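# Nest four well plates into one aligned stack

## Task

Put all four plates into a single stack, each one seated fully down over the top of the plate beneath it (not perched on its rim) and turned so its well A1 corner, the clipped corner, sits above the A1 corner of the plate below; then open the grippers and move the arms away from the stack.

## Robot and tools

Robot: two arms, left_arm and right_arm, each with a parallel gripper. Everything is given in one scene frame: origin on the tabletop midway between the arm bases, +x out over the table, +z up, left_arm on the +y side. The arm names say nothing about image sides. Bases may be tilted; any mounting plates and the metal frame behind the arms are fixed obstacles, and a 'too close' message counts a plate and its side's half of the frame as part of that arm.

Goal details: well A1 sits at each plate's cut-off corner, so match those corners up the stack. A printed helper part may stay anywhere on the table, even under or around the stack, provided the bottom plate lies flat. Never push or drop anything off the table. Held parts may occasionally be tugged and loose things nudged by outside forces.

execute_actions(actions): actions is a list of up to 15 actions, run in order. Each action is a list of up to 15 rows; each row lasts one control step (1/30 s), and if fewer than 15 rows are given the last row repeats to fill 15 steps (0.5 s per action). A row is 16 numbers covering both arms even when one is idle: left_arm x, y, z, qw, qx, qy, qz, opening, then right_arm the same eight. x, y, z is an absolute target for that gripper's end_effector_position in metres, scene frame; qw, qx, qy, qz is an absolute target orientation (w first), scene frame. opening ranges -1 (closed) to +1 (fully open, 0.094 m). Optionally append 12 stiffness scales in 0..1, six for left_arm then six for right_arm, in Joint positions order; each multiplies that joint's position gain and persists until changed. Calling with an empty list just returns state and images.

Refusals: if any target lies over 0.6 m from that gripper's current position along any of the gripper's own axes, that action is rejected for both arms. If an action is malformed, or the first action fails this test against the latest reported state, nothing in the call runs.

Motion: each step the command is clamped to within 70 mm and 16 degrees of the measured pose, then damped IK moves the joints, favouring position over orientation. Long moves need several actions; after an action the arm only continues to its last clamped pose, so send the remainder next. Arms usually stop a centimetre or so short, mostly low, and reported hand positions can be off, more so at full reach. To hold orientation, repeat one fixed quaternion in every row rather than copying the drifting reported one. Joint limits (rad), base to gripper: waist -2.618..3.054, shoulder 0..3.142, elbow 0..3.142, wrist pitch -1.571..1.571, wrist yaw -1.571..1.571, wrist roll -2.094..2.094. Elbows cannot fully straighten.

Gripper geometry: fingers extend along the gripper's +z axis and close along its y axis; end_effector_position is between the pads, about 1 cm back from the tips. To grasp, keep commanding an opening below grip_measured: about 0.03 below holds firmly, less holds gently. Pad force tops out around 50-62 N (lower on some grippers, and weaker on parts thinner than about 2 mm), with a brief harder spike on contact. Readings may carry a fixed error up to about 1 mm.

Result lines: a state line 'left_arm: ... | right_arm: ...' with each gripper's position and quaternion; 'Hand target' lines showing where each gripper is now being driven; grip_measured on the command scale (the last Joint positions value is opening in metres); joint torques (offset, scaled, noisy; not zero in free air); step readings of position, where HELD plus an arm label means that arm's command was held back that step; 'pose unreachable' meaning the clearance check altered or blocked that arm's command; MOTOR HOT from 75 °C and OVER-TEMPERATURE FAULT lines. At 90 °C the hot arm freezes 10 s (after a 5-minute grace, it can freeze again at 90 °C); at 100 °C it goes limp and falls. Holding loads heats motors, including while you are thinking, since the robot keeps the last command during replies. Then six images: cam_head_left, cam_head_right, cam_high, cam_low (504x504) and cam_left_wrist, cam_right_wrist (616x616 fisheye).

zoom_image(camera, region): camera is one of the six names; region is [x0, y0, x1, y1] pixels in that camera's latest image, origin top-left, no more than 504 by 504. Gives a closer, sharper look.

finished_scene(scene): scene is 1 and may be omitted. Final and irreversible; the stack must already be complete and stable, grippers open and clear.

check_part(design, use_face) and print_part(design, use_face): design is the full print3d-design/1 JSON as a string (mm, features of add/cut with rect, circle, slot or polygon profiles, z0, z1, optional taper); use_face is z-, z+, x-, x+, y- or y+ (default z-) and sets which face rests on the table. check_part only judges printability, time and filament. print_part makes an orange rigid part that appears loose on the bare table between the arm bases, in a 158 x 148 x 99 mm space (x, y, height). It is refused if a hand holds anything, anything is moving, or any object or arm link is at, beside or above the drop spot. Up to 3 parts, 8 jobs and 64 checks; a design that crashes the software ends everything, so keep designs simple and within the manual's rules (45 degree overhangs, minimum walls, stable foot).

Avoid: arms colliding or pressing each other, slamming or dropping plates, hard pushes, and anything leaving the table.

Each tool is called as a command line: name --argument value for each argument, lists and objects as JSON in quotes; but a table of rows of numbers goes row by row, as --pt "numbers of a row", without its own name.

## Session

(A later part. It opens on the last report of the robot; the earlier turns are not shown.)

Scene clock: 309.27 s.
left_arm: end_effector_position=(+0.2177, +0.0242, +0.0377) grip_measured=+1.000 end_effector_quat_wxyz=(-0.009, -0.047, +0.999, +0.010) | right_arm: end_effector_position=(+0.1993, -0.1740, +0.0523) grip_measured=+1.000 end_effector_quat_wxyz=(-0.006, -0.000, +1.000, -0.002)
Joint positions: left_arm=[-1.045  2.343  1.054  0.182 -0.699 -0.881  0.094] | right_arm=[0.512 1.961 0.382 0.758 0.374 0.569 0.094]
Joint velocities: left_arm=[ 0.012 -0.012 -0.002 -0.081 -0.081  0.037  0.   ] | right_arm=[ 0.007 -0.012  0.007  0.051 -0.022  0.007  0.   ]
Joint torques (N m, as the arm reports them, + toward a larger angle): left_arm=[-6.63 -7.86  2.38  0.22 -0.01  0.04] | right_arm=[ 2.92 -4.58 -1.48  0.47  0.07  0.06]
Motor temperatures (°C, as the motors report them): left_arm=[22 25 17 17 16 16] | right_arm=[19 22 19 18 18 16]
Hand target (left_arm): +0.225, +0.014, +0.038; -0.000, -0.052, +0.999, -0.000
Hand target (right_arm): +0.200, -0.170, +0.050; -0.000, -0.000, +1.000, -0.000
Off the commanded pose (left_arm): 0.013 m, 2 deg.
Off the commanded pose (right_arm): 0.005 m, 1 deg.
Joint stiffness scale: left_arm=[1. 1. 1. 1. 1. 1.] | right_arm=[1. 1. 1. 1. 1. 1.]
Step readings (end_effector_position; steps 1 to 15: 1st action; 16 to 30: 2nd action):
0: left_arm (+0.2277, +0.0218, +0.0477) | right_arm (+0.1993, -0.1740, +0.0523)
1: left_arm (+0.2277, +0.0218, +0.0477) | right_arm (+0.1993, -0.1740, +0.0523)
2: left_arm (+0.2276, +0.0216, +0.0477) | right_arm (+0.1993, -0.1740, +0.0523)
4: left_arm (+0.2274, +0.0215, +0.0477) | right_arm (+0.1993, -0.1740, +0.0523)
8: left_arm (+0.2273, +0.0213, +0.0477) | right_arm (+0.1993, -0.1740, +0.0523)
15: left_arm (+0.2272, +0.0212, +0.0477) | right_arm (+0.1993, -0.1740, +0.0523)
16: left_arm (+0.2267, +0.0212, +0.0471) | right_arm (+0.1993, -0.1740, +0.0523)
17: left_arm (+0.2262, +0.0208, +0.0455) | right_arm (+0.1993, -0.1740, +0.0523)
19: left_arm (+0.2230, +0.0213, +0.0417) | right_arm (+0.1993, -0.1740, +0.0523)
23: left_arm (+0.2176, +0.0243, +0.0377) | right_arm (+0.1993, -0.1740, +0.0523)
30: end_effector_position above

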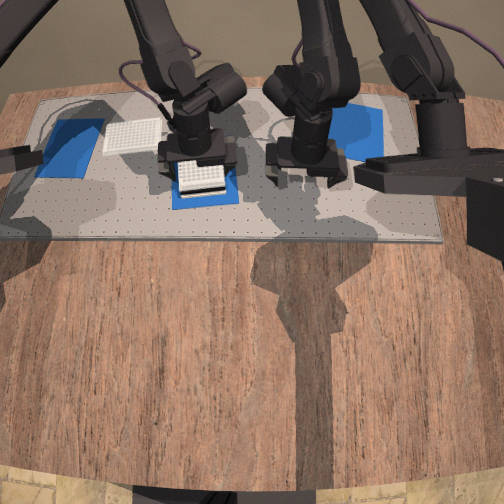

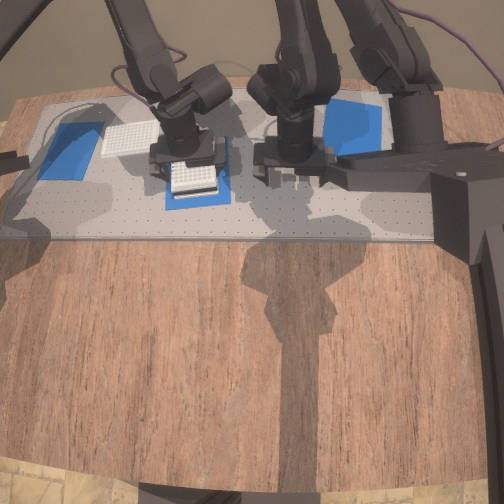

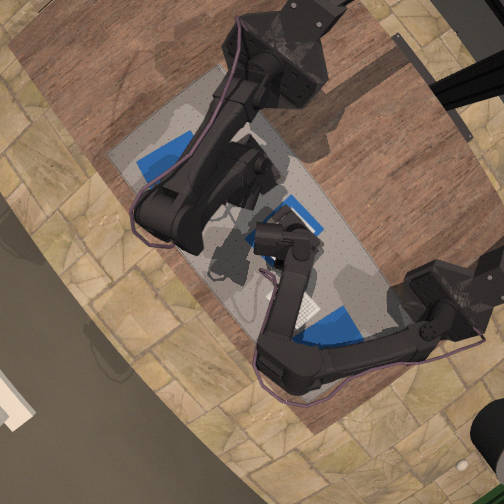

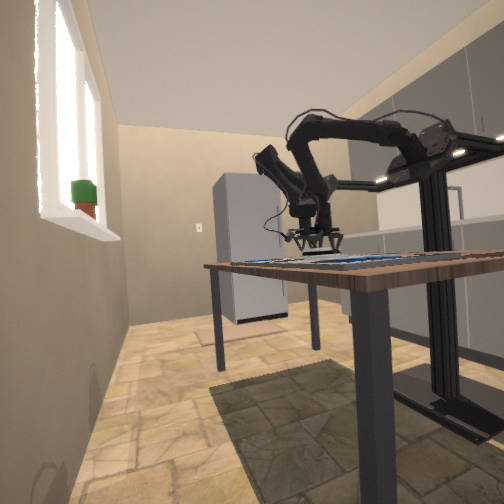

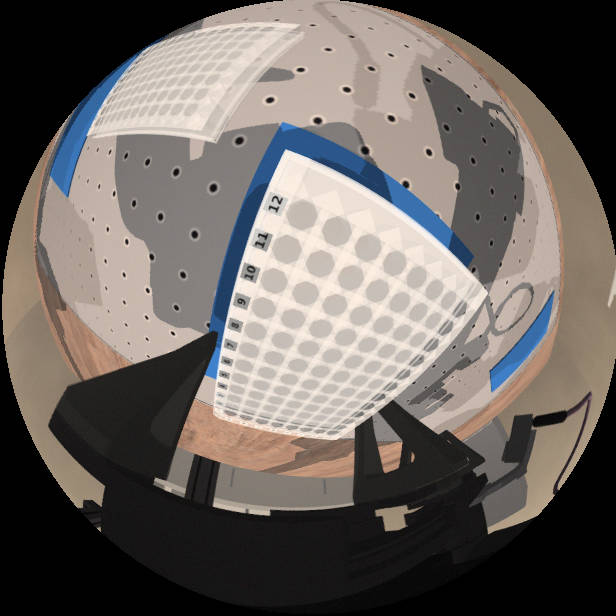

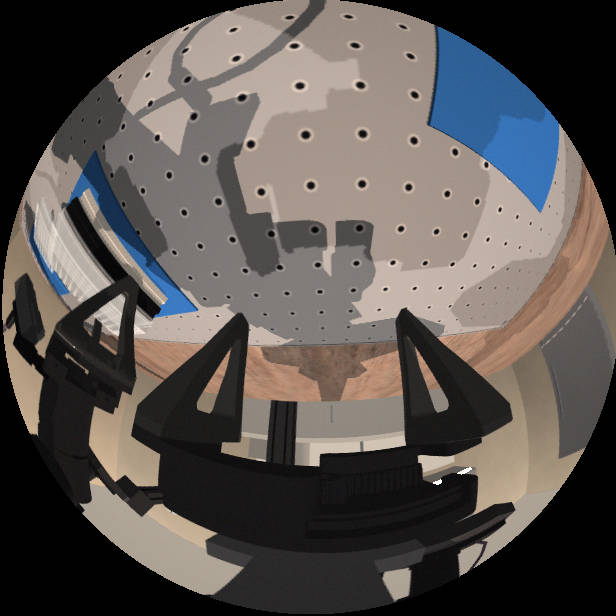

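execute_actions --actions '[[[0.227,0.009,0.037,0,-0.056,1,0,1,0.2,-0.17,0.05,0,0,1,0,1]],[[0.227,0.008,0.034,0,-0.056,1,0,1,0.2,-0.17,0.05,0,0,1,0,1]],[[0.227,0.008,0.034,0,-0.056,1,0,0.79,0.2,-0.17,0.05,0,0,1,0,1]],[[0.227,0.008,0.034,0,-0.056,1,0,1,0.2,-0.17,0.05,0,0,1,0,1]]]'

zoom_image --camera "cam_head_left" --region '[160,140,250,215]'

zoom_image --camera "cam_low" --region '[290,230,350,270]'

zoom_image --camera "cam_right_wrist" --region '[0,160,200,360]'

Scene clock: 319.10 s.
left_arm: end_effector_position=(+0.2196, +0.0183, +0.0344) grip_measured=+1.000 end_effector_quat_wxyz=(-0.007, -0.049, +0.999, +0.008) | right_arm: end_effector_position=(+0.1993, -0.1740, +0.0523) grip_measured=+1.000 end_effector_quat_wxyz=(-0.006, -0.000, +1.000, -0.002)
Joint positions: left_arm=[-1.045  2.36   1.081  0.179 -0.698 -0.881  0.094] | right_arm=[0.512 1.961 0.382 0.758 0.374 0.569 0.094]
Joint velocities: left_arm=[ 0.007  0.002 -0.012 -0.022 -0.007 -0.007  0.   ] | right_arm=[ 0.002  0.002 -0.017 -0.022  0.022 -0.022  0.   ]
Joint torques (N m, as the arm reports them, + toward a larger angle): left_arm=[-6.69 -7.65  3.16  0.11 -0.01 -0.01] | right_arm=[ 2.93 -4.57 -1.43  0.47  0.07  0.07]
Motor temperatures (°C, as the motors report them): left_arm=[22 25 17 17 16 16] | right_arm=[19 22 19 18 18 16]
Hand target (left_arm): +0.227, +0.008, +0.034; +0.000, -0.056, +0.998, -0.000
Hand target (right_arm): +0.200, -0.170, +0.050; -0.000, -0.000, +1.000, -0.000
Off the commanded pose (left_arm): 0.013 m, 1 deg.
Off the commanded pose (right_arm): 0.005 m, 1 deg.
Joint stiffness scale: left_arm=[1. 1. 1. 1. 1. 1.] | right_arm=[1. 1. 1. 1. 1. 1.]
Step readings (end_effector_position; steps 1 to 15: 1st action; 16 to 30: 2nd action; 31 to 45: 3rd action; 46 to 60: 4th action):
0: left_arm (+0.2177, +0.0242, +0.0377) | right_arm (+0.1993, -0.1740, +0.0523)
1: left_arm (+0.2181, +0.0236, +0.0376) | right_arm (+0.1993, -0.1740, +0.0523)
2: left_arm (+0.2191, +0.0222, +0.0372) | right_arm (+0.1993, -0.1740, +0.0523)
4: left_arm (+0.2217, +0.0190, +0.0366) | right_arm (+0.1993, -0.1740, +0.0523)
8: left_arm (+0.2240, +0.0168, +0.0366) | right_arm (+0.1993, -0.1740, +0.0523)
15: left_arm (+0.2240, +0.0168, +0.0366) | right_arm (+0.1993, -0.1740, +0.0523)
16: left_arm (+0.2237, +0.0169, +0.0365) | right_arm (+0.1993, -0.1740, +0.0523)
17: left_arm (+0.2233, +0.0171, +0.0362) | right_arm (+0.1993, -0.1740, +0.0523)
19: left_arm (+0.2217, +0.0176, +0.0355) | right_arm (+0.1993, -0.1740, +0.0523)
23: left_arm (+0.2196, +0.0183, +0.0344) | right_arm (+0.1993, -0.1740, +0.0523)
30: left_arm (+0.2196, +0.0183, +0.0344) | right_arm (+0.1993, -0.1740, +0.0523)
31: left_arm (+0.2196, +0.0183, +0.0344) | right_arm (+0.1993, -0.1740, +0.0523)
32: left_arm (+0.2196, +0.0183, +0.0344) | right_arm (+0.1993, -0.1740, +0.0523)
34: left_arm (+0.2196, +0.0183, +0.0344) | right_arm (+0.1993, -0.1740, +0.0523)
38: left_arm (+0.2196, +0.0183, +0.0344) | right_arm (+0.1993, -0.1740, +0.0523)
45: left_arm (+0.2196, +0.0183, +0.0344) | right_arm (+0.1993, -0.1740, +0.0523)
46: left_arm (+0.2196, +0.0183, +0.0344) | right_arm (+0.1993, -0.1740, +0.0523)
47: left_arm (+0.2196, +0.0183, +0.0344) | right_arm (+0.1993, -0.1740, +0.0523)
49: left_arm (+0.2196, +0.0183, +0.0344) | right_arm (+0.1993, -0.1740, +0.0523)
53: left_arm (+0.2196, +0.0183, +0.0344) | right_arm (+0.1993, -0.1740, +0.0523)
60: end_effector_position above

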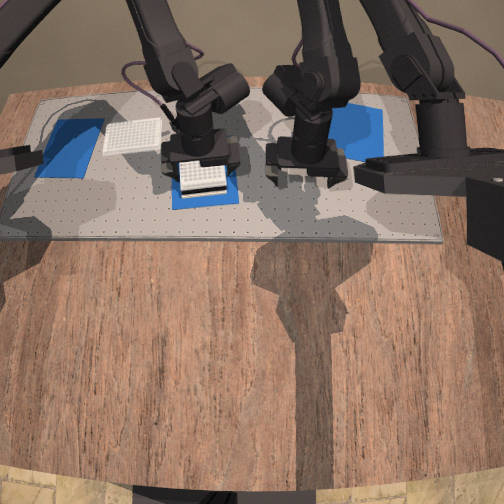

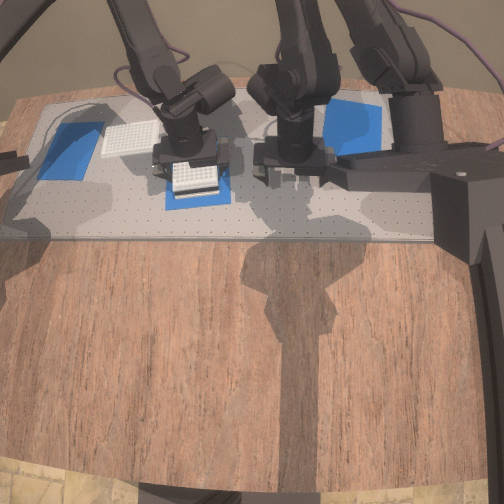

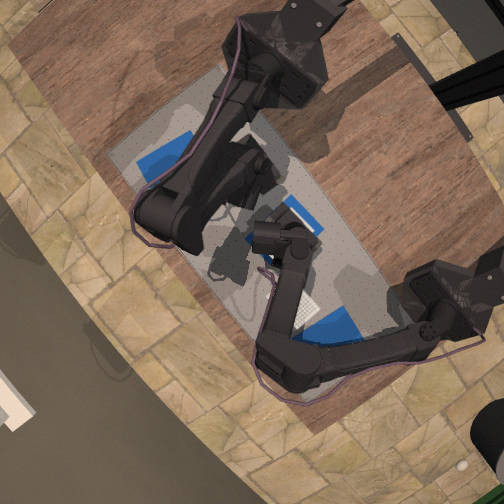

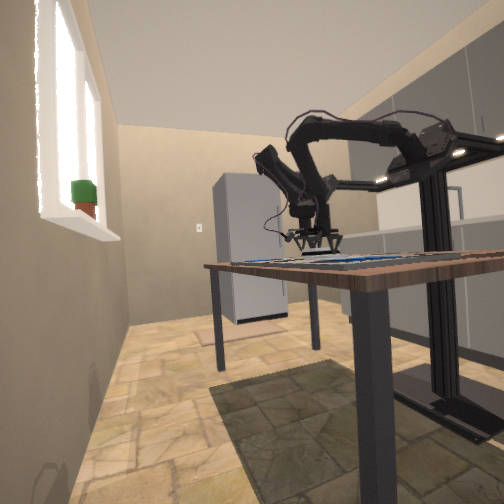

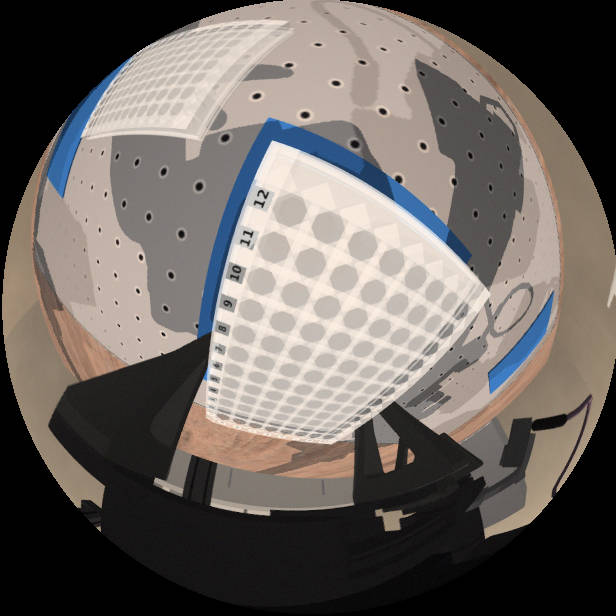

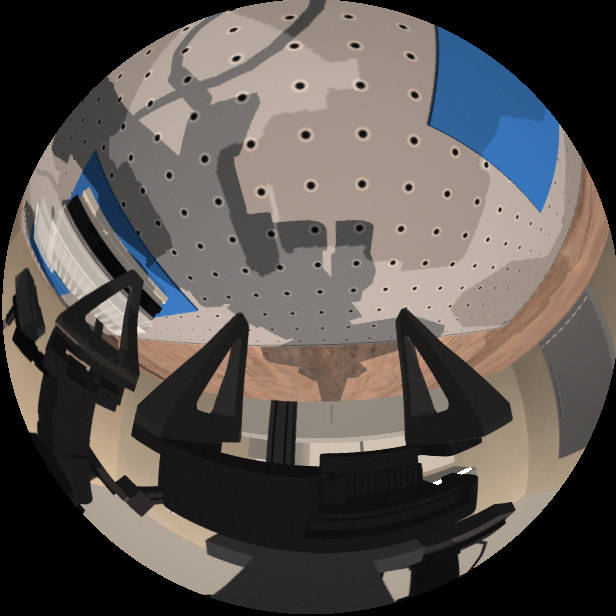

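Region (160, 140, 250, 215) of cam_head_left's 504x504 image, scaled by 5.600, with more detail than that image has.

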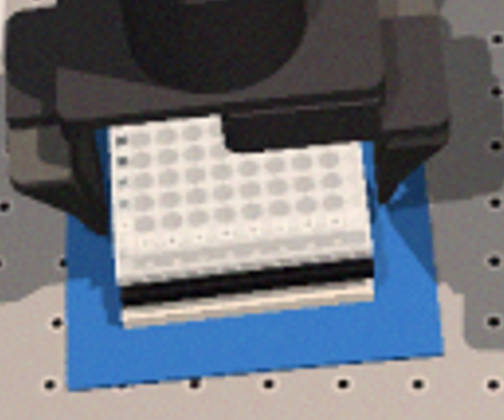

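Region (290, 230, 350, 270) of cam_low's 504x504 image, scaled by 8.400, with more detail than that image has.

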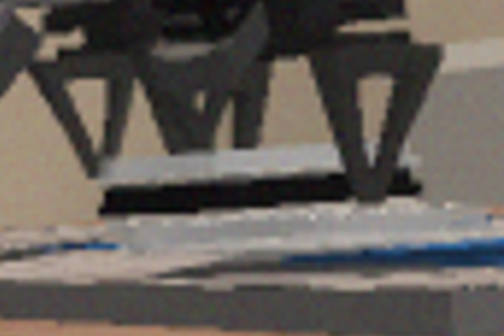

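Region (0, 160, 200, 360) of cam_right_wrist's 616x616 image, scaled by 2.520, with more detail than that image has.

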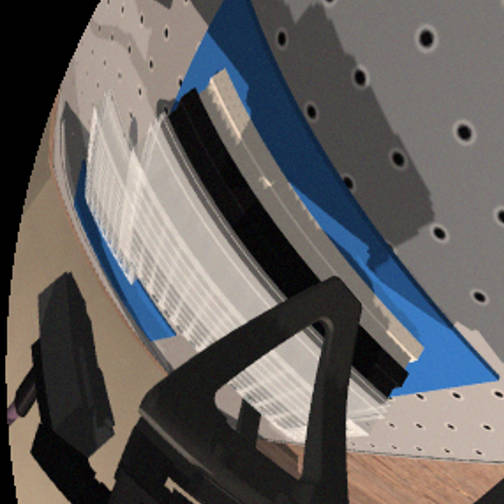

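execute_actions --actions '[[[0.224,0.013,0.05,0,-0.056,1,0,1,0.2,-0.17,0.05,0,0,1,0,1]],[[0.222,0.016,0.07,0,-0.056,1,0,1,0.2,-0.17,0.05,0,0,1,0,1]],[[0.25,0.08,0.1,0,0.2,0.98,0,1,0.2,-0.17,0.05,0,0,1,0,1]],[[0.335,0.167,0.09,0,0.707,0.707,0,1,0.2,-0.17,0.05,0,0,1,0,1]],[[0.335,0.167,0.06,0,0.707,0.707,0,1,0.2,-0.17,0.05,0,0,1,0,1]],[[0.335,0.167,0.05,0,0.707,0.707,0,1,0.2,-0.17,0.05,0,0,1,0,1]]]'

zoom_image --camera "cam_head_left" --region '[160,125,250,215]'

zoom_image --camera "cam_right_wrist" --region '[0,160,200,360]'

Scene clock: 330.23 s.
left_arm: end_effector_position=(+0.3392, +0.1694, +0.0520) grip_measured=+1.000 end_effector_quat_wxyz=(-0.003, +0.703, +0.711, +0.007) | right_arm: end_effector_position=(+0.1993, -0.1740, +0.0523) grip_measured=+1.000 end_effector_quat_wxyz=(-0.006, -0.000, +1.000, -0.002)
Joint positions: left_arm=[-0.606  1.866  0.799  0.229 -0.456  1.22   0.094] | right_arm=[0.512 1.961 0.382 0.758 0.374 0.569 0.094]
Joint velocities: left_arm=[ 0.007 -0.002 -0.012 -0.051  0.022  0.051  0.   ] | right_arm=[ 0.017  0.007 -0.022 -0.081 -0.007 -0.051  0.   ]
Joint torques (N m, as the arm reports them, + toward a larger angle): left_arm=[-3.2  -7.81  0.12  0.33  0.16  0.06] | right_arm=[ 2.91 -4.58 -1.45  0.47  0.07  0.06]
Motor temperatures (°C, as the motors report them): left_arm=[21 26 17 17 16 16] | right_arm=[19 22 19 18 18 16]
Hand target (left_arm): +0.335, +0.167, +0.050; -0.000, +0.707, +0.708, -0.001
Hand target (right_arm): +0.200, -0.170, +0.050; -0.000, -0.000, +1.000, -0.000
Off the commanded pose (left_arm): 0.005 m, 1 deg.
Off the commanded pose (right_arm): 0.005 m, 1 deg.
Joint stiffness scale: left_arm=[1. 1. 1. 1. 1. 1.] | right_arm=[1. 1. 1. 1. 1. 1.]
Step readings (end_effector_position; steps 1 to 15: 1st action; 16 to 30: 2nd action; 31 to 45: 3rd action; 46 to 60: 4th action; 61 to 75: 5th action; 76 to 90: 6th action):
0: left_arm (+0.2196, +0.0183, +0.0344) | right_arm (+0.1993, -0.1740, +0.0523)
1: left_arm (+0.2202, +0.0182, +0.0348) | right_arm (+0.1993, -0.1740, +0.0523)
2: left_arm (+0.2208, +0.0183, +0.0353) | right_arm (+0.1993, -0.1740, +0.0523)
4: left_arm (+0.2238, +0.0172, +0.0369) | right_arm (+0.1993, -0.1740, +0.0523)
8: left_arm (+0.2283, +0.0156, +0.0392) | right_arm (+0.1993, -0.1740, +0.0523)
15: left_arm (+0.2284, +0.0156, +0.0393) | right_arm (+0.1993, -0.1740, +0.0523)
16: left_arm (+0.2282, +0.0159, +0.0408) | right_arm (+0.1993, -0.1740, +0.0523)
17: left_arm (+0.2273, +0.0178, +0.0442) | right_arm (+0.1993, -0.1740, +0.0523)
19: left_arm (+0.2264, +0.0187, +0.0521) | right_arm (+0.1993, -0.1740, +0.0523)
23: left_arm (+0.2286, +0.0127, +0.0606) | right_arm (+0.1993, -0.1740, +0.0523)
30: left_arm (+0.2281, +0.0140, +0.0610) | right_arm (+0.1993, -0.1740, +0.0523)
31: left_arm (+0.2284, +0.0176, +0.0631) | right_arm (+0.1993, -0.1740, +0.0523)
32: left_arm (+0.2281, +0.0294, +0.0692) | right_arm (+0.1993, -0.1740, +0.0523)
34: left_arm (+0.2350, +0.0570, +0.0817) | right_arm (+0.1993, -0.1740, +0.0523)
38: left_arm (+0.2576, +0.0759, +0.0943) | right_arm (+0.1993, -0.1740, +0.0523)
45: left_arm (+0.2528, +0.0792, +0.0969) | right_arm (+0.1993, -0.1740, +0.0523)
46: left_arm (+0.2540, +0.0828, +0.0960) | right_arm (+0.1993, -0.1740, +0.0523)
47: left_arm (+0.2587, +0.0918, +0.0943) | right_arm (+0.1993, -0.1740, +0.0523)
49: left_arm (+0.2837, +0.1195, +0.0884) | right_arm (+0.1993, -0.1740, +0.0523)
53: left_arm (+0.3341, +0.1748, +0.0847) | right_arm (+0.1993, -0.1740, +0.0523)
60: left_arm (+0.3376, +0.1716, +0.0875) | right_arm (+0.1993, -0.1740, +0.0523)
61: left_arm (+0.3365, +0.1714, +0.0852) | right_arm (+0.1993, -0.1740, +0.0523)
62: left_arm (+0.3362, +0.1708, +0.0806) | right_arm (+0.1993, -0.1740, +0.0523)
64: left_arm (+0.3301, +0.1740, +0.0697) | right_arm (+0.1993, -0.1740, +0.0523)
68: left_arm (+0.3198, +0.1793, +0.0602) | right_arm (+0.1993, -0.1740, +0.0523)
75: left_arm (+0.3265, +0.1731, +0.0560) | right_arm (+0.1993, -0.1740, +0.0523)
76: left_arm (+0.3282, +0.1727, +0.0553) | right_arm (+0.1993, -0.1740, +0.0523)
77: left_arm (+0.3304, +0.1726, +0.0545) | right_arm (+0.1993, -0.1740, +0.0523)
79: left_arm (+0.3337, +0.1733, +0.0530) | right_arm (+0.1993, -0.1740, +0.0523)
83: left_arm (+0.3374, +0.1721, +0.0520) | right_arm (+0.1993, -0.1740, +0.0523)
90: end_effector_position above

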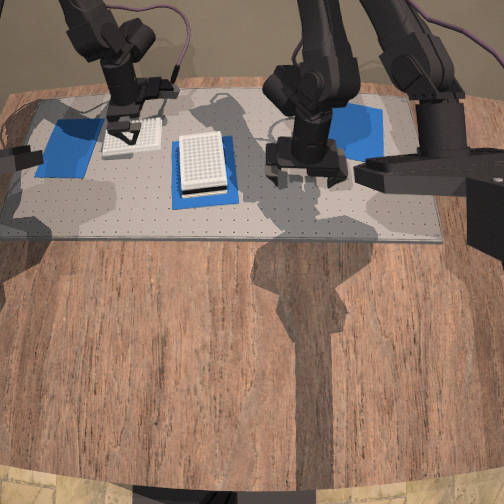

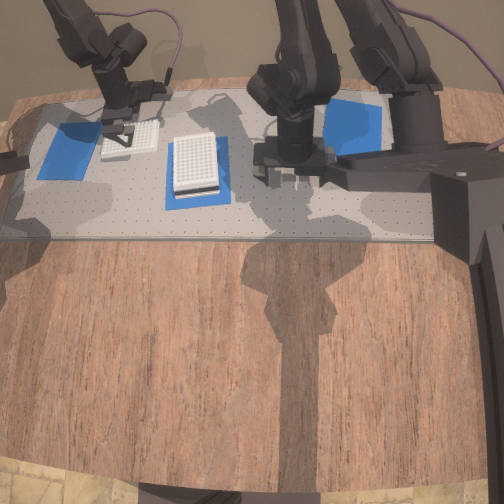

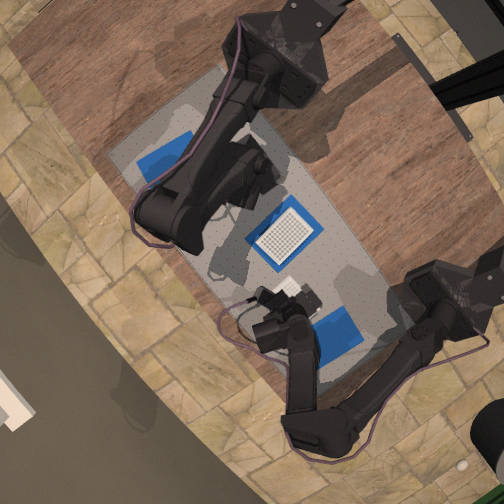

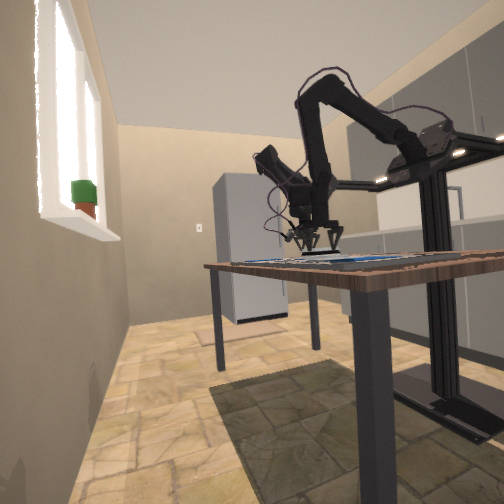

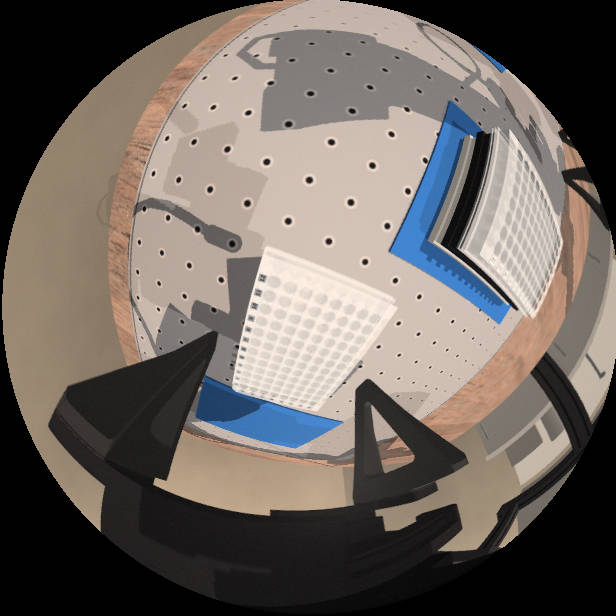

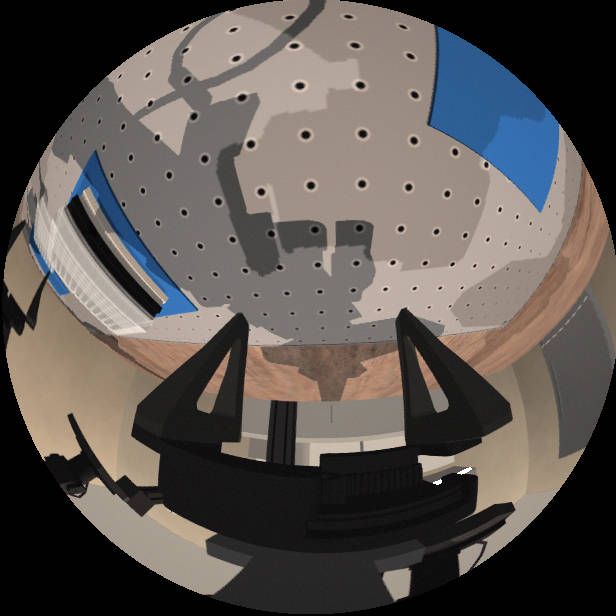

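Region (160, 125, 250, 215) of cam_head_left's 504x504 image, scaled by 5.600, with more detail than that image has.

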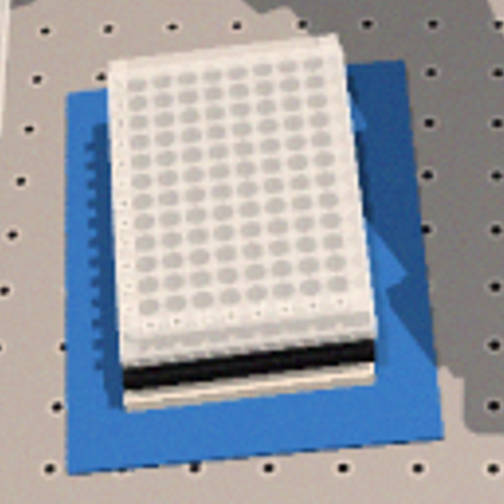

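Region (0, 160, 200, 360) of cam_right_wrist's 616x616 image, scaled by 2.520, with more detail than that image has.

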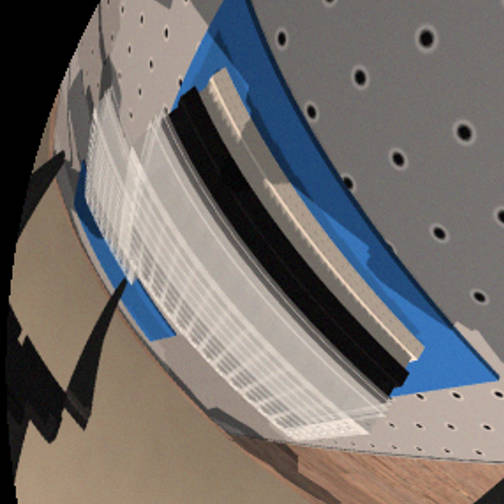

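execute_actions --actions '[[[0.335,0.165,0.035,0,0.707,0.707,0,1,0.2,-0.17,0.05,0,0,1,0,1]],[[0.335,0.165,0.022,0,0.707,0.707,0,1,0.2,-0.17,0.05,0,0,1,0,1]],[[0.335,0.165,0.022,0,0.707,0.707,0,1,0.2,-0.17,0.05,0,0,1,0,1]]]'

Scene clock: 343.37 s.
left_arm: end_effector_position=(+0.3236, +0.1723, +0.0345) grip_measured=+1.000 end_effector_quat_wxyz=(-0.018, +0.712, +0.702, +0.001) | right_arm: end_effector_position=(+0.1993, -0.1740, +0.0523) grip_measured=+1.000 end_effector_quat_wxyz=(-0.006, -0.000, +1.000, -0.002)
Joint positions: left_arm=[-0.591  1.943  0.805  0.27  -0.449  1.243  0.094] | right_arm=[0.512 1.961 0.382 0.758 0.374 0.569 0.094]
Joint velocities: left_arm=[ 0.002 -0.012 -0.007 -0.022 -0.022  0.007  0.   ] | right_arm=[-0.007 -0.017  0.007 -0.022 -0.051  0.007  0.   ]
Joint torques (N m, as the arm reports them, + toward a larger angle): left_arm=[-2.16 -5.25  3.42  0.56  0.31  0.13] | right_arm=[ 2.92 -4.58 -1.44  0.48  0.06  0.07]
Motor temperatures (°C, as the motors report them): left_arm=[20 26 17 17 16 16] | right_arm=[19 22 19 18 18 16]
Hand target (left_arm): +0.334, +0.165, +0.023; -0.000, +0.707, +0.707, -0.000
Hand target (right_arm): +0.200, -0.170, +0.050; -0.000, -0.000, +1.000, -0.000
Off the commanded pose (left_arm): 0.018 m, 2 deg.
Off the commanded pose (right_arm): 0.005 m, 1 deg.
Joint stiffness scale: left_arm=[1. 1. 1. 1. 1. 1.] | right_arm=[1. 1. 1. 1. 1. 1.]
Step readings (end_effector_position; steps 1 to 15: 1st action; 16 to 30: 2nd action; 31 to 45: 3rd action):
0: left_arm (+0.3396, +0.1688, +0.0520) | right_arm (+0.1993, -0.1740, +0.0523)
1: left_arm (+0.3389, +0.1688, +0.0507) | right_arm (+0.1993, -0.1740, +0.0523)
2: left_arm (+0.3385, +0.1684, +0.0481) | right_arm (+0.1993, -0.1740, +0.0523)
4: left_arm (+0.3318, +0.1700, +0.0418) | right_arm (+0.1993, -0.1740, +0.0523)
8: left_arm (+0.3225, +0.1726, +0.0359) | right_arm (+0.1993, -0.1740, +0.0523)
15: left_arm (+0.3234, +0.1719, +0.0359) | right_arm (+0.1993, -0.1740, +0.0523)
16: left_arm (+0.3236, +0.1718, +0.0349) | right_arm (+0.1993, -0.1740, +0.0523)
17: left_arm (+0.3237, +0.1724, +0.0344) | right_arm (+0.1993, -0.1740, +0.0523)
19: left_arm (+0.3236, +0.1723, +0.0345) | right_arm (+0.1993, -0.1740, +0.0523)
23: left_arm (+0.3236, +0.1723, +0.0345) | right_arm (+0.1993, -0.1740, +0.0523)
30: left_arm (+0.3236, +0.1723, +0.0345) | right_arm (+0.1993, -0.1740, +0.0523)
31: left_arm (+0.3236, +0.1723, +0.0345) | right_arm (+0.1993, -0.1740, +0.0523)
32: left_arm (+0.3236, +0.1723, +0.0345) | right_arm (+0.1993, -0.1740, +0.0523)
34: left_arm (+0.3236, +0.1723, +0.0345) | right_arm (+0.1993, -0.1740, +0.0523)
38: left_arm (+0.3236, +0.1723, +0.0345) | right_arm (+0.1993, -0.1740, +0.0523)
45: end_effector_position above

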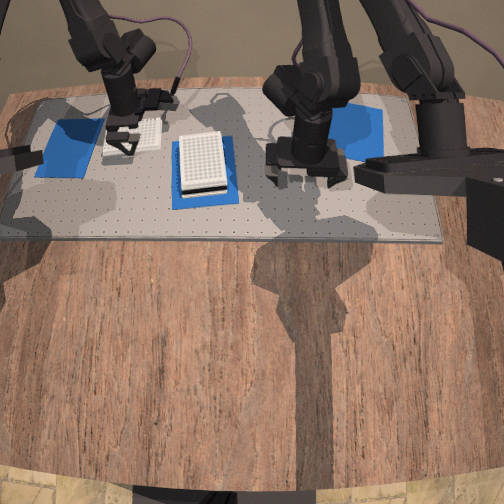

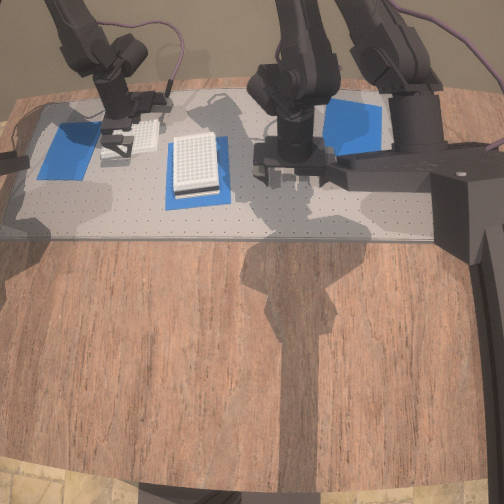

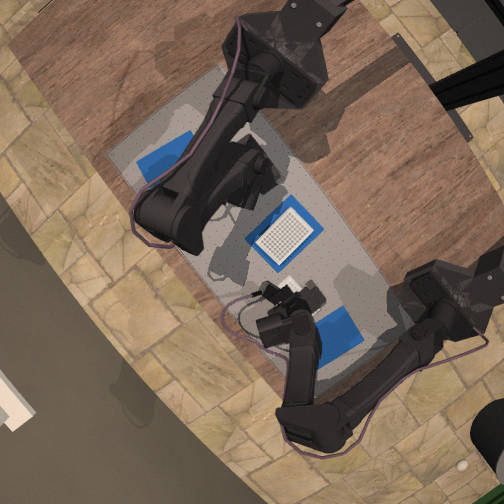

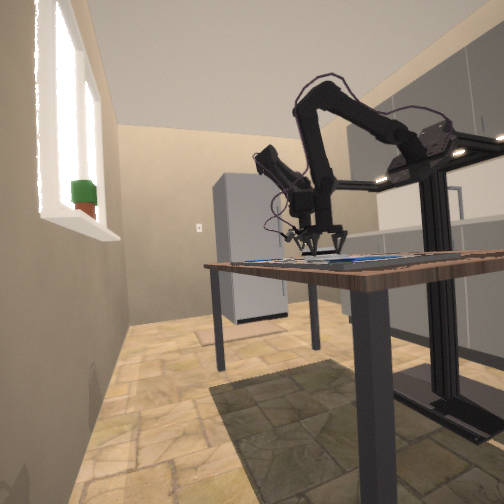

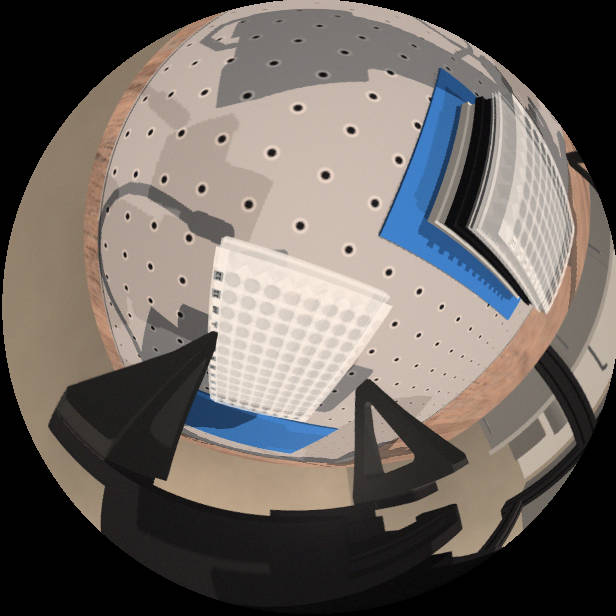

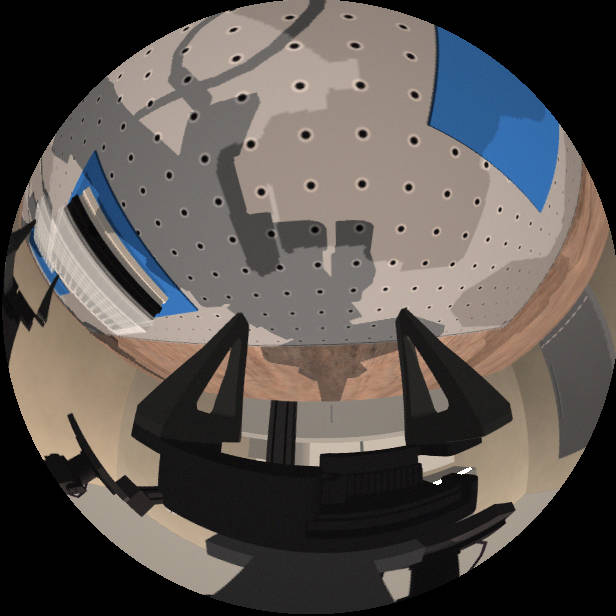

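Finger landed on the plate; lift, shift +x.

execute_actions --actions '[[[0.335,0.165,0.046,0,0.707,0.707,0,1,0.2,-0.17,0.05,0,0,1,0,1]],[[0.349,0.160,0.042,0,0.707,0.707,0,1,0.2,-0.17,0.05,0,0,1,0,1]],[[0.349,0.160,0.034,0,0.707,0.707,0,1,0.2,-0.17,0.05,0,0,1,0,1]],[[0.349,0.160,0.028,0,0.707,0.707,0,1,0.2,-0.17,0.05,0,0,1,0,1]]]'

Scene clock: 348.73 s.
left_arm: end_effector_position=(+0.3377, +0.1669, +0.0299) grip_measured=+1.000 end_effector_quat_wxyz=(-0.016, +0.710, +0.704, -0.000) | right_arm: end_effector_position=(+0.1993, -0.1740, +0.0523) grip_measured=+1.000 end_effector_quat_wxyz=(-0.006, -0.000, +1.000, -0.002)
Joint positions: left_arm=[-0.584  1.957  0.87   0.226 -0.44   1.244  0.094] | right_arm=[0.512 1.961 0.382 0.758 0.374 0.569 0.094]
Joint velocities: left_arm=[ 0.002 -0.017  0.002 -0.022 -0.007 -0.051  0.   ] | right_arm=[ 0.007 -0.007  0.002 -0.051  0.051 -0.037  0.   ]
Joint torques (N m, as the arm reports them, + toward a larger angle): left_arm=[-3.3  -8.38  2.45  0.28  0.16  0.05] | right_arm=[ 2.92 -4.59 -1.49  0.47  0.07  0.08]
Motor temperatures (°C, as the motors report them): left_arm=[20 26 17 17 16 16] | right_arm=[19 22 19 18 18 16]
Hand target (left_arm): +0.349, +0.160, +0.028; -0.000, +0.707, +0.707, -0.000
Hand target (right_arm): +0.200, -0.170, +0.050; -0.000, -0.000, +1.000, -0.000
Off the commanded pose (left_arm): 0.013 m, 2 deg.
Off the commanded pose (right_arm): 0.005 m, 1 deg.
Joint stiffness scale: left_arm=[1. 1. 1. 1. 1. 1.] | right_arm=[1. 1. 1. 1. 1. 1.]
Step readings (end_effector_position; steps 1 to 15: 1st action; 16 to 30: 2nd action; 31 to 45: 3rd action; 46 to 60: 4th action):
0: left_arm (+0.3236, +0.1723, +0.0345) | right_arm (+0.1993, -0.1740, +0.0523)
1: left_arm (+0.3245, +0.1719, +0.0358) | right_arm (+0.1993, -0.1740, +0.0523)
2: left_arm (+0.3255, +0.1719, +0.0368) | right_arm (+0.1993, -0.1740, +0.0523)
4: left_arm (+0.3294, +0.1716, +0.0388) | right_arm (+0.1993, -0.1740, +0.0523)
8: left_arm (+0.3319, +0.1714, +0.0402) | right_arm (+0.1993, -0.1740, +0.0523)
15: left_arm (+0.3318, +0.1714, +0.0402) | right_arm (+0.1993, -0.1740, +0.0523)
16: left_arm (+0.3324, +0.1712, +0.0402) | right_arm (+0.1993, -0.1740, +0.0523)
17: left_arm (+0.3335, +0.1708, +0.0401) | right_arm (+0.1993, -0.1740, +0.0523)
19: left_arm (+0.3391, +0.1689, +0.0400) | right_arm (+0.1993, -0.1740, +0.0523)
23: left_arm (+0.3447, +0.1669, +0.0400) | right_arm (+0.1993, -0.1740, +0.0523)
30: left_arm (+0.3424, +0.1677, +0.0400) | right_arm (+0.1993, -0.1740, +0.0523)
31: left_arm (+0.3422, +0.1676, +0.0397) | right_arm (+0.1993, -0.1740, +0.0523)
32: left_arm (+0.3421, +0.1671, +0.0389) | right_arm (+0.1993, -0.1740, +0.0523)
34: left_arm (+0.3412, +0.1663, +0.0370) | right_arm (+0.1993, -0.1740, +0.0523)
38: left_arm (+0.3396, +0.1659, +0.0359) | right_arm (+0.1993, -0.1740, +0.0523)
45: left_arm (+0.3396, +0.1658, +0.0359) | right_arm (+0.1993, -0.1740, +0.0523)
46: left_arm (+0.3394, +0.1657, +0.0355) | right_arm (+0.1993, -0.1740, +0.0523)
47: left_arm (+0.3395, +0.1657, +0.0343) | right_arm (+0.1993, -0.1740, +0.0523)
49: left_arm (+0.3394, +0.1660, +0.0317) | right_arm (+0.1993, -0.1740, +0.0523)
53: left_arm (+0.3377, +0.1671, +0.0299) | right_arm (+0.1993, -0.1740, +0.0523)
60: end_effector_position above

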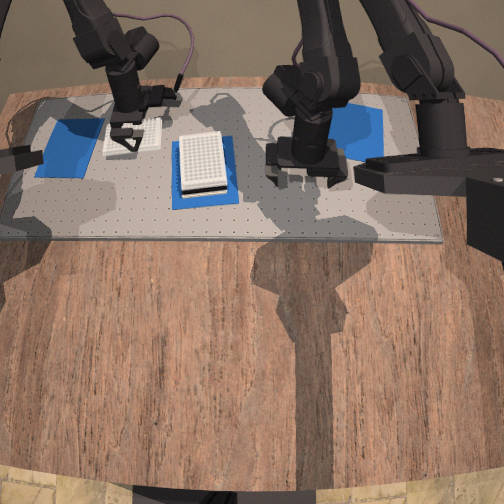

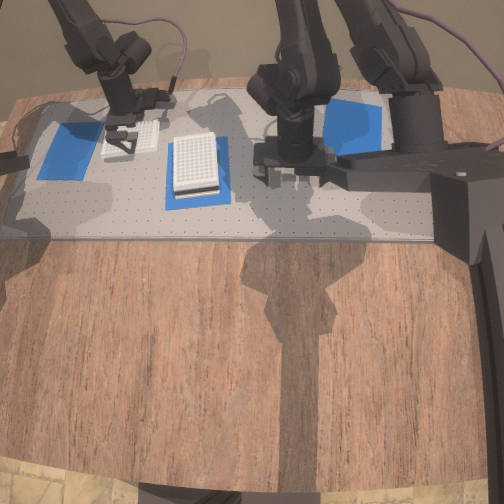

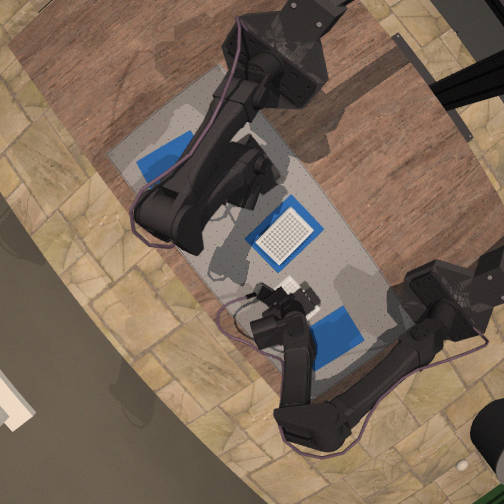

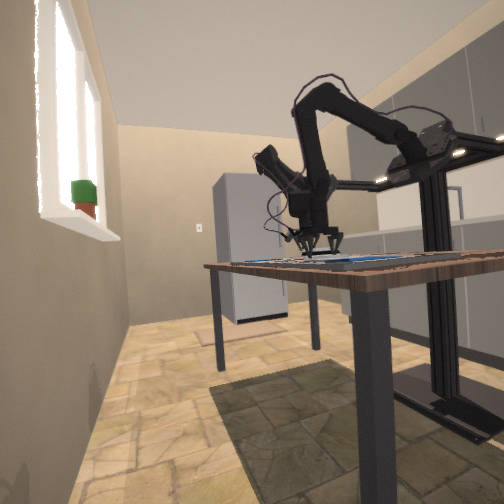

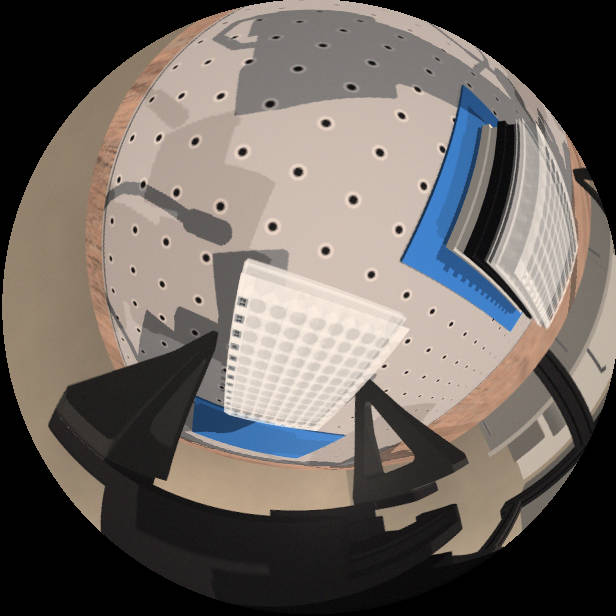

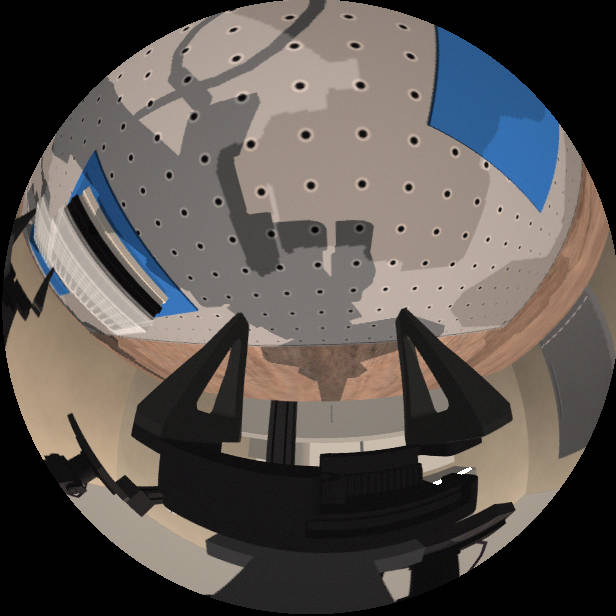

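Now slightly too +x.

execute_actions --actions '[[[0.344,0.160,0.025,0,0.707,0.707,0,1,0.2,-0.17,0.05,0,0,1,0,1]],[[0.344,0.160,0.020,0,0.707,0.707,0,1,0.2,-0.17,0.05,0,0,1,0,1]]]'

Scene clock: 356.67 s.
left_arm: end_effector_position=(+0.3324, +0.1669, +0.0220) grip_measured=+1.000 end_effector_quat_wxyz=(-0.016, +0.710, +0.704, -0.001) | right_arm: end_effector_position=(+0.1993, -0.1740, +0.0523) grip_measured=+1.000 end_effector_quat_wxyz=(-0.006, -0.000, +1.000, -0.002)
Joint positions: left_arm=[-0.579  1.991  0.87   0.26  -0.436  1.249  0.094] | right_arm=[0.512 1.961 0.382 0.758 0.374 0.569 0.094]
Joint velocities: left_arm=[-0.017 -0.002  0.002 -0.066 -0.007 -0.095  0.   ] | right_arm=[ 0.017 -0.007 -0.007  0.11   0.007 -0.007  0.   ]
Joint torques (N m, as the arm reports them, + toward a larger angle): left_arm=[-3.3  -8.4   2.29  0.29  0.16  0.04] | right_arm=[ 2.89 -4.63 -1.47  0.48  0.06  0.07]
Motor temperatures (°C, as the motors report them): left_arm=[19 26 17 17 16 16] | right_arm=[19 22 19 18 18 16]
Hand target (left_arm): +0.344, +0.160, +0.020; -0.000, +0.707, +0.707, -0.000
Hand target (right_arm): +0.200, -0.170, +0.050; -0.000, -0.000, +1.000, -0.000
Off the commanded pose (left_arm): 0.014 m, 2 deg.
Off the commanded pose (right_arm): 0.005 m, 1 deg.
Joint stiffness scale: left_arm=[1. 1. 1. 1. 1. 1.] | right_arm=[1. 1. 1. 1. 1. 1.]
Step readings (end_effector_position; steps 1 to 15: 1st action; 16 to 30: 2nd action):
0: left_arm (+0.3377, +0.1669, +0.0299) | right_arm (+0.1993, -0.1740, +0.0523)
1: left_arm (+0.3379, +0.1667, +0.0297) | right_arm (+0.1993, -0.1740, +0.0523)
2: left_arm (+0.3382, +0.1664, +0.0291) | right_arm (+0.1993, -0.1740, +0.0523)
4: left_arm (+0.3375, +0.1660, +0.0280) | right_arm (+0.1993, -0.1740, +0.0523)
8: left_arm (+0.3363, +0.1659, +0.0269) | right_arm (+0.1993, -0.1740, +0.0523)
15: left_arm (+0.3372, +0.1656, +0.0269) | right_arm (+0.1993, -0.1740, +0.0523)
16: left_arm (+0.3372, +0.1655, +0.0265) | right_arm (+0.1993, -0.1740, +0.0523)
17: left_arm (+0.3369, +0.1653, +0.0258) | right_arm (+0.1993, -0.1740, +0.0523)
19: left_arm (+0.3349, +0.1658, +0.0240) | right_arm (+0.1993, -0.1740, +0.0523)
23: left_arm (+0.3320, +0.1671, +0.0220) | right_arm (+0.1993, -0.1740, +0.0523)
30: end_effector_position above

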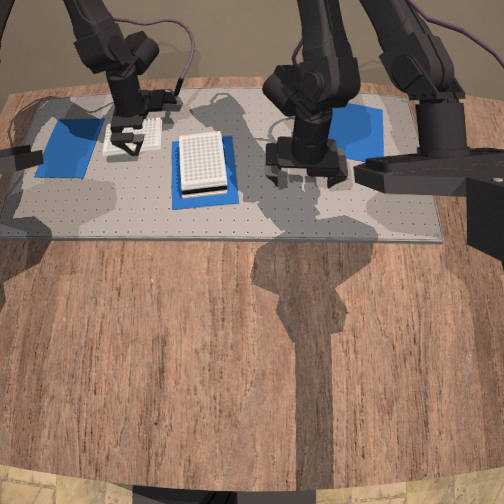

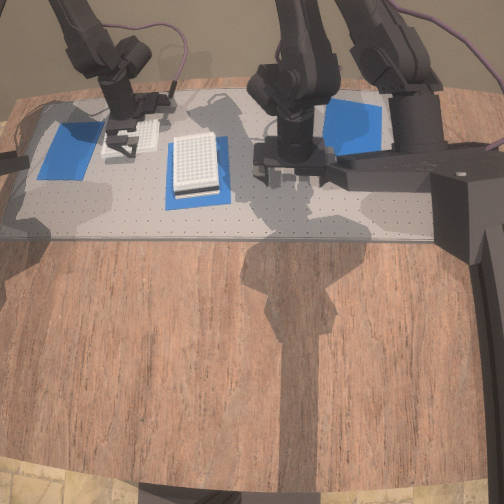

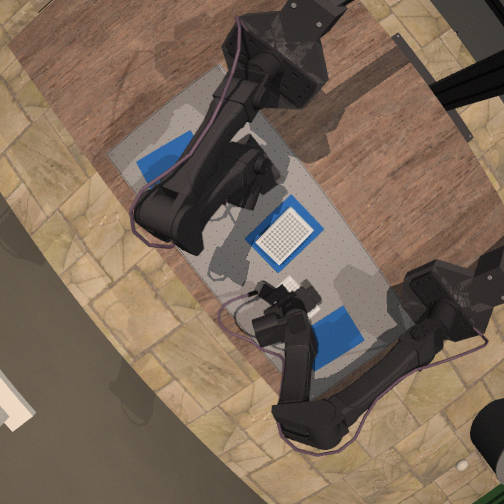

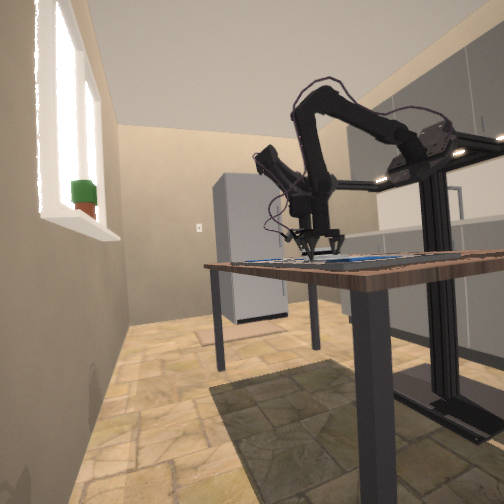

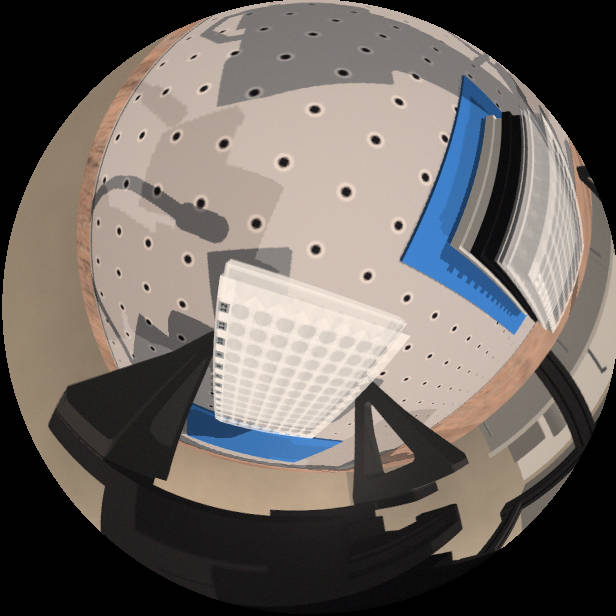

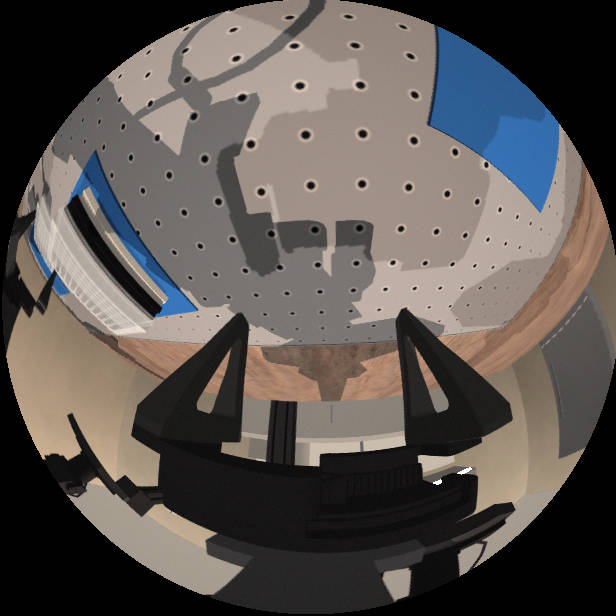

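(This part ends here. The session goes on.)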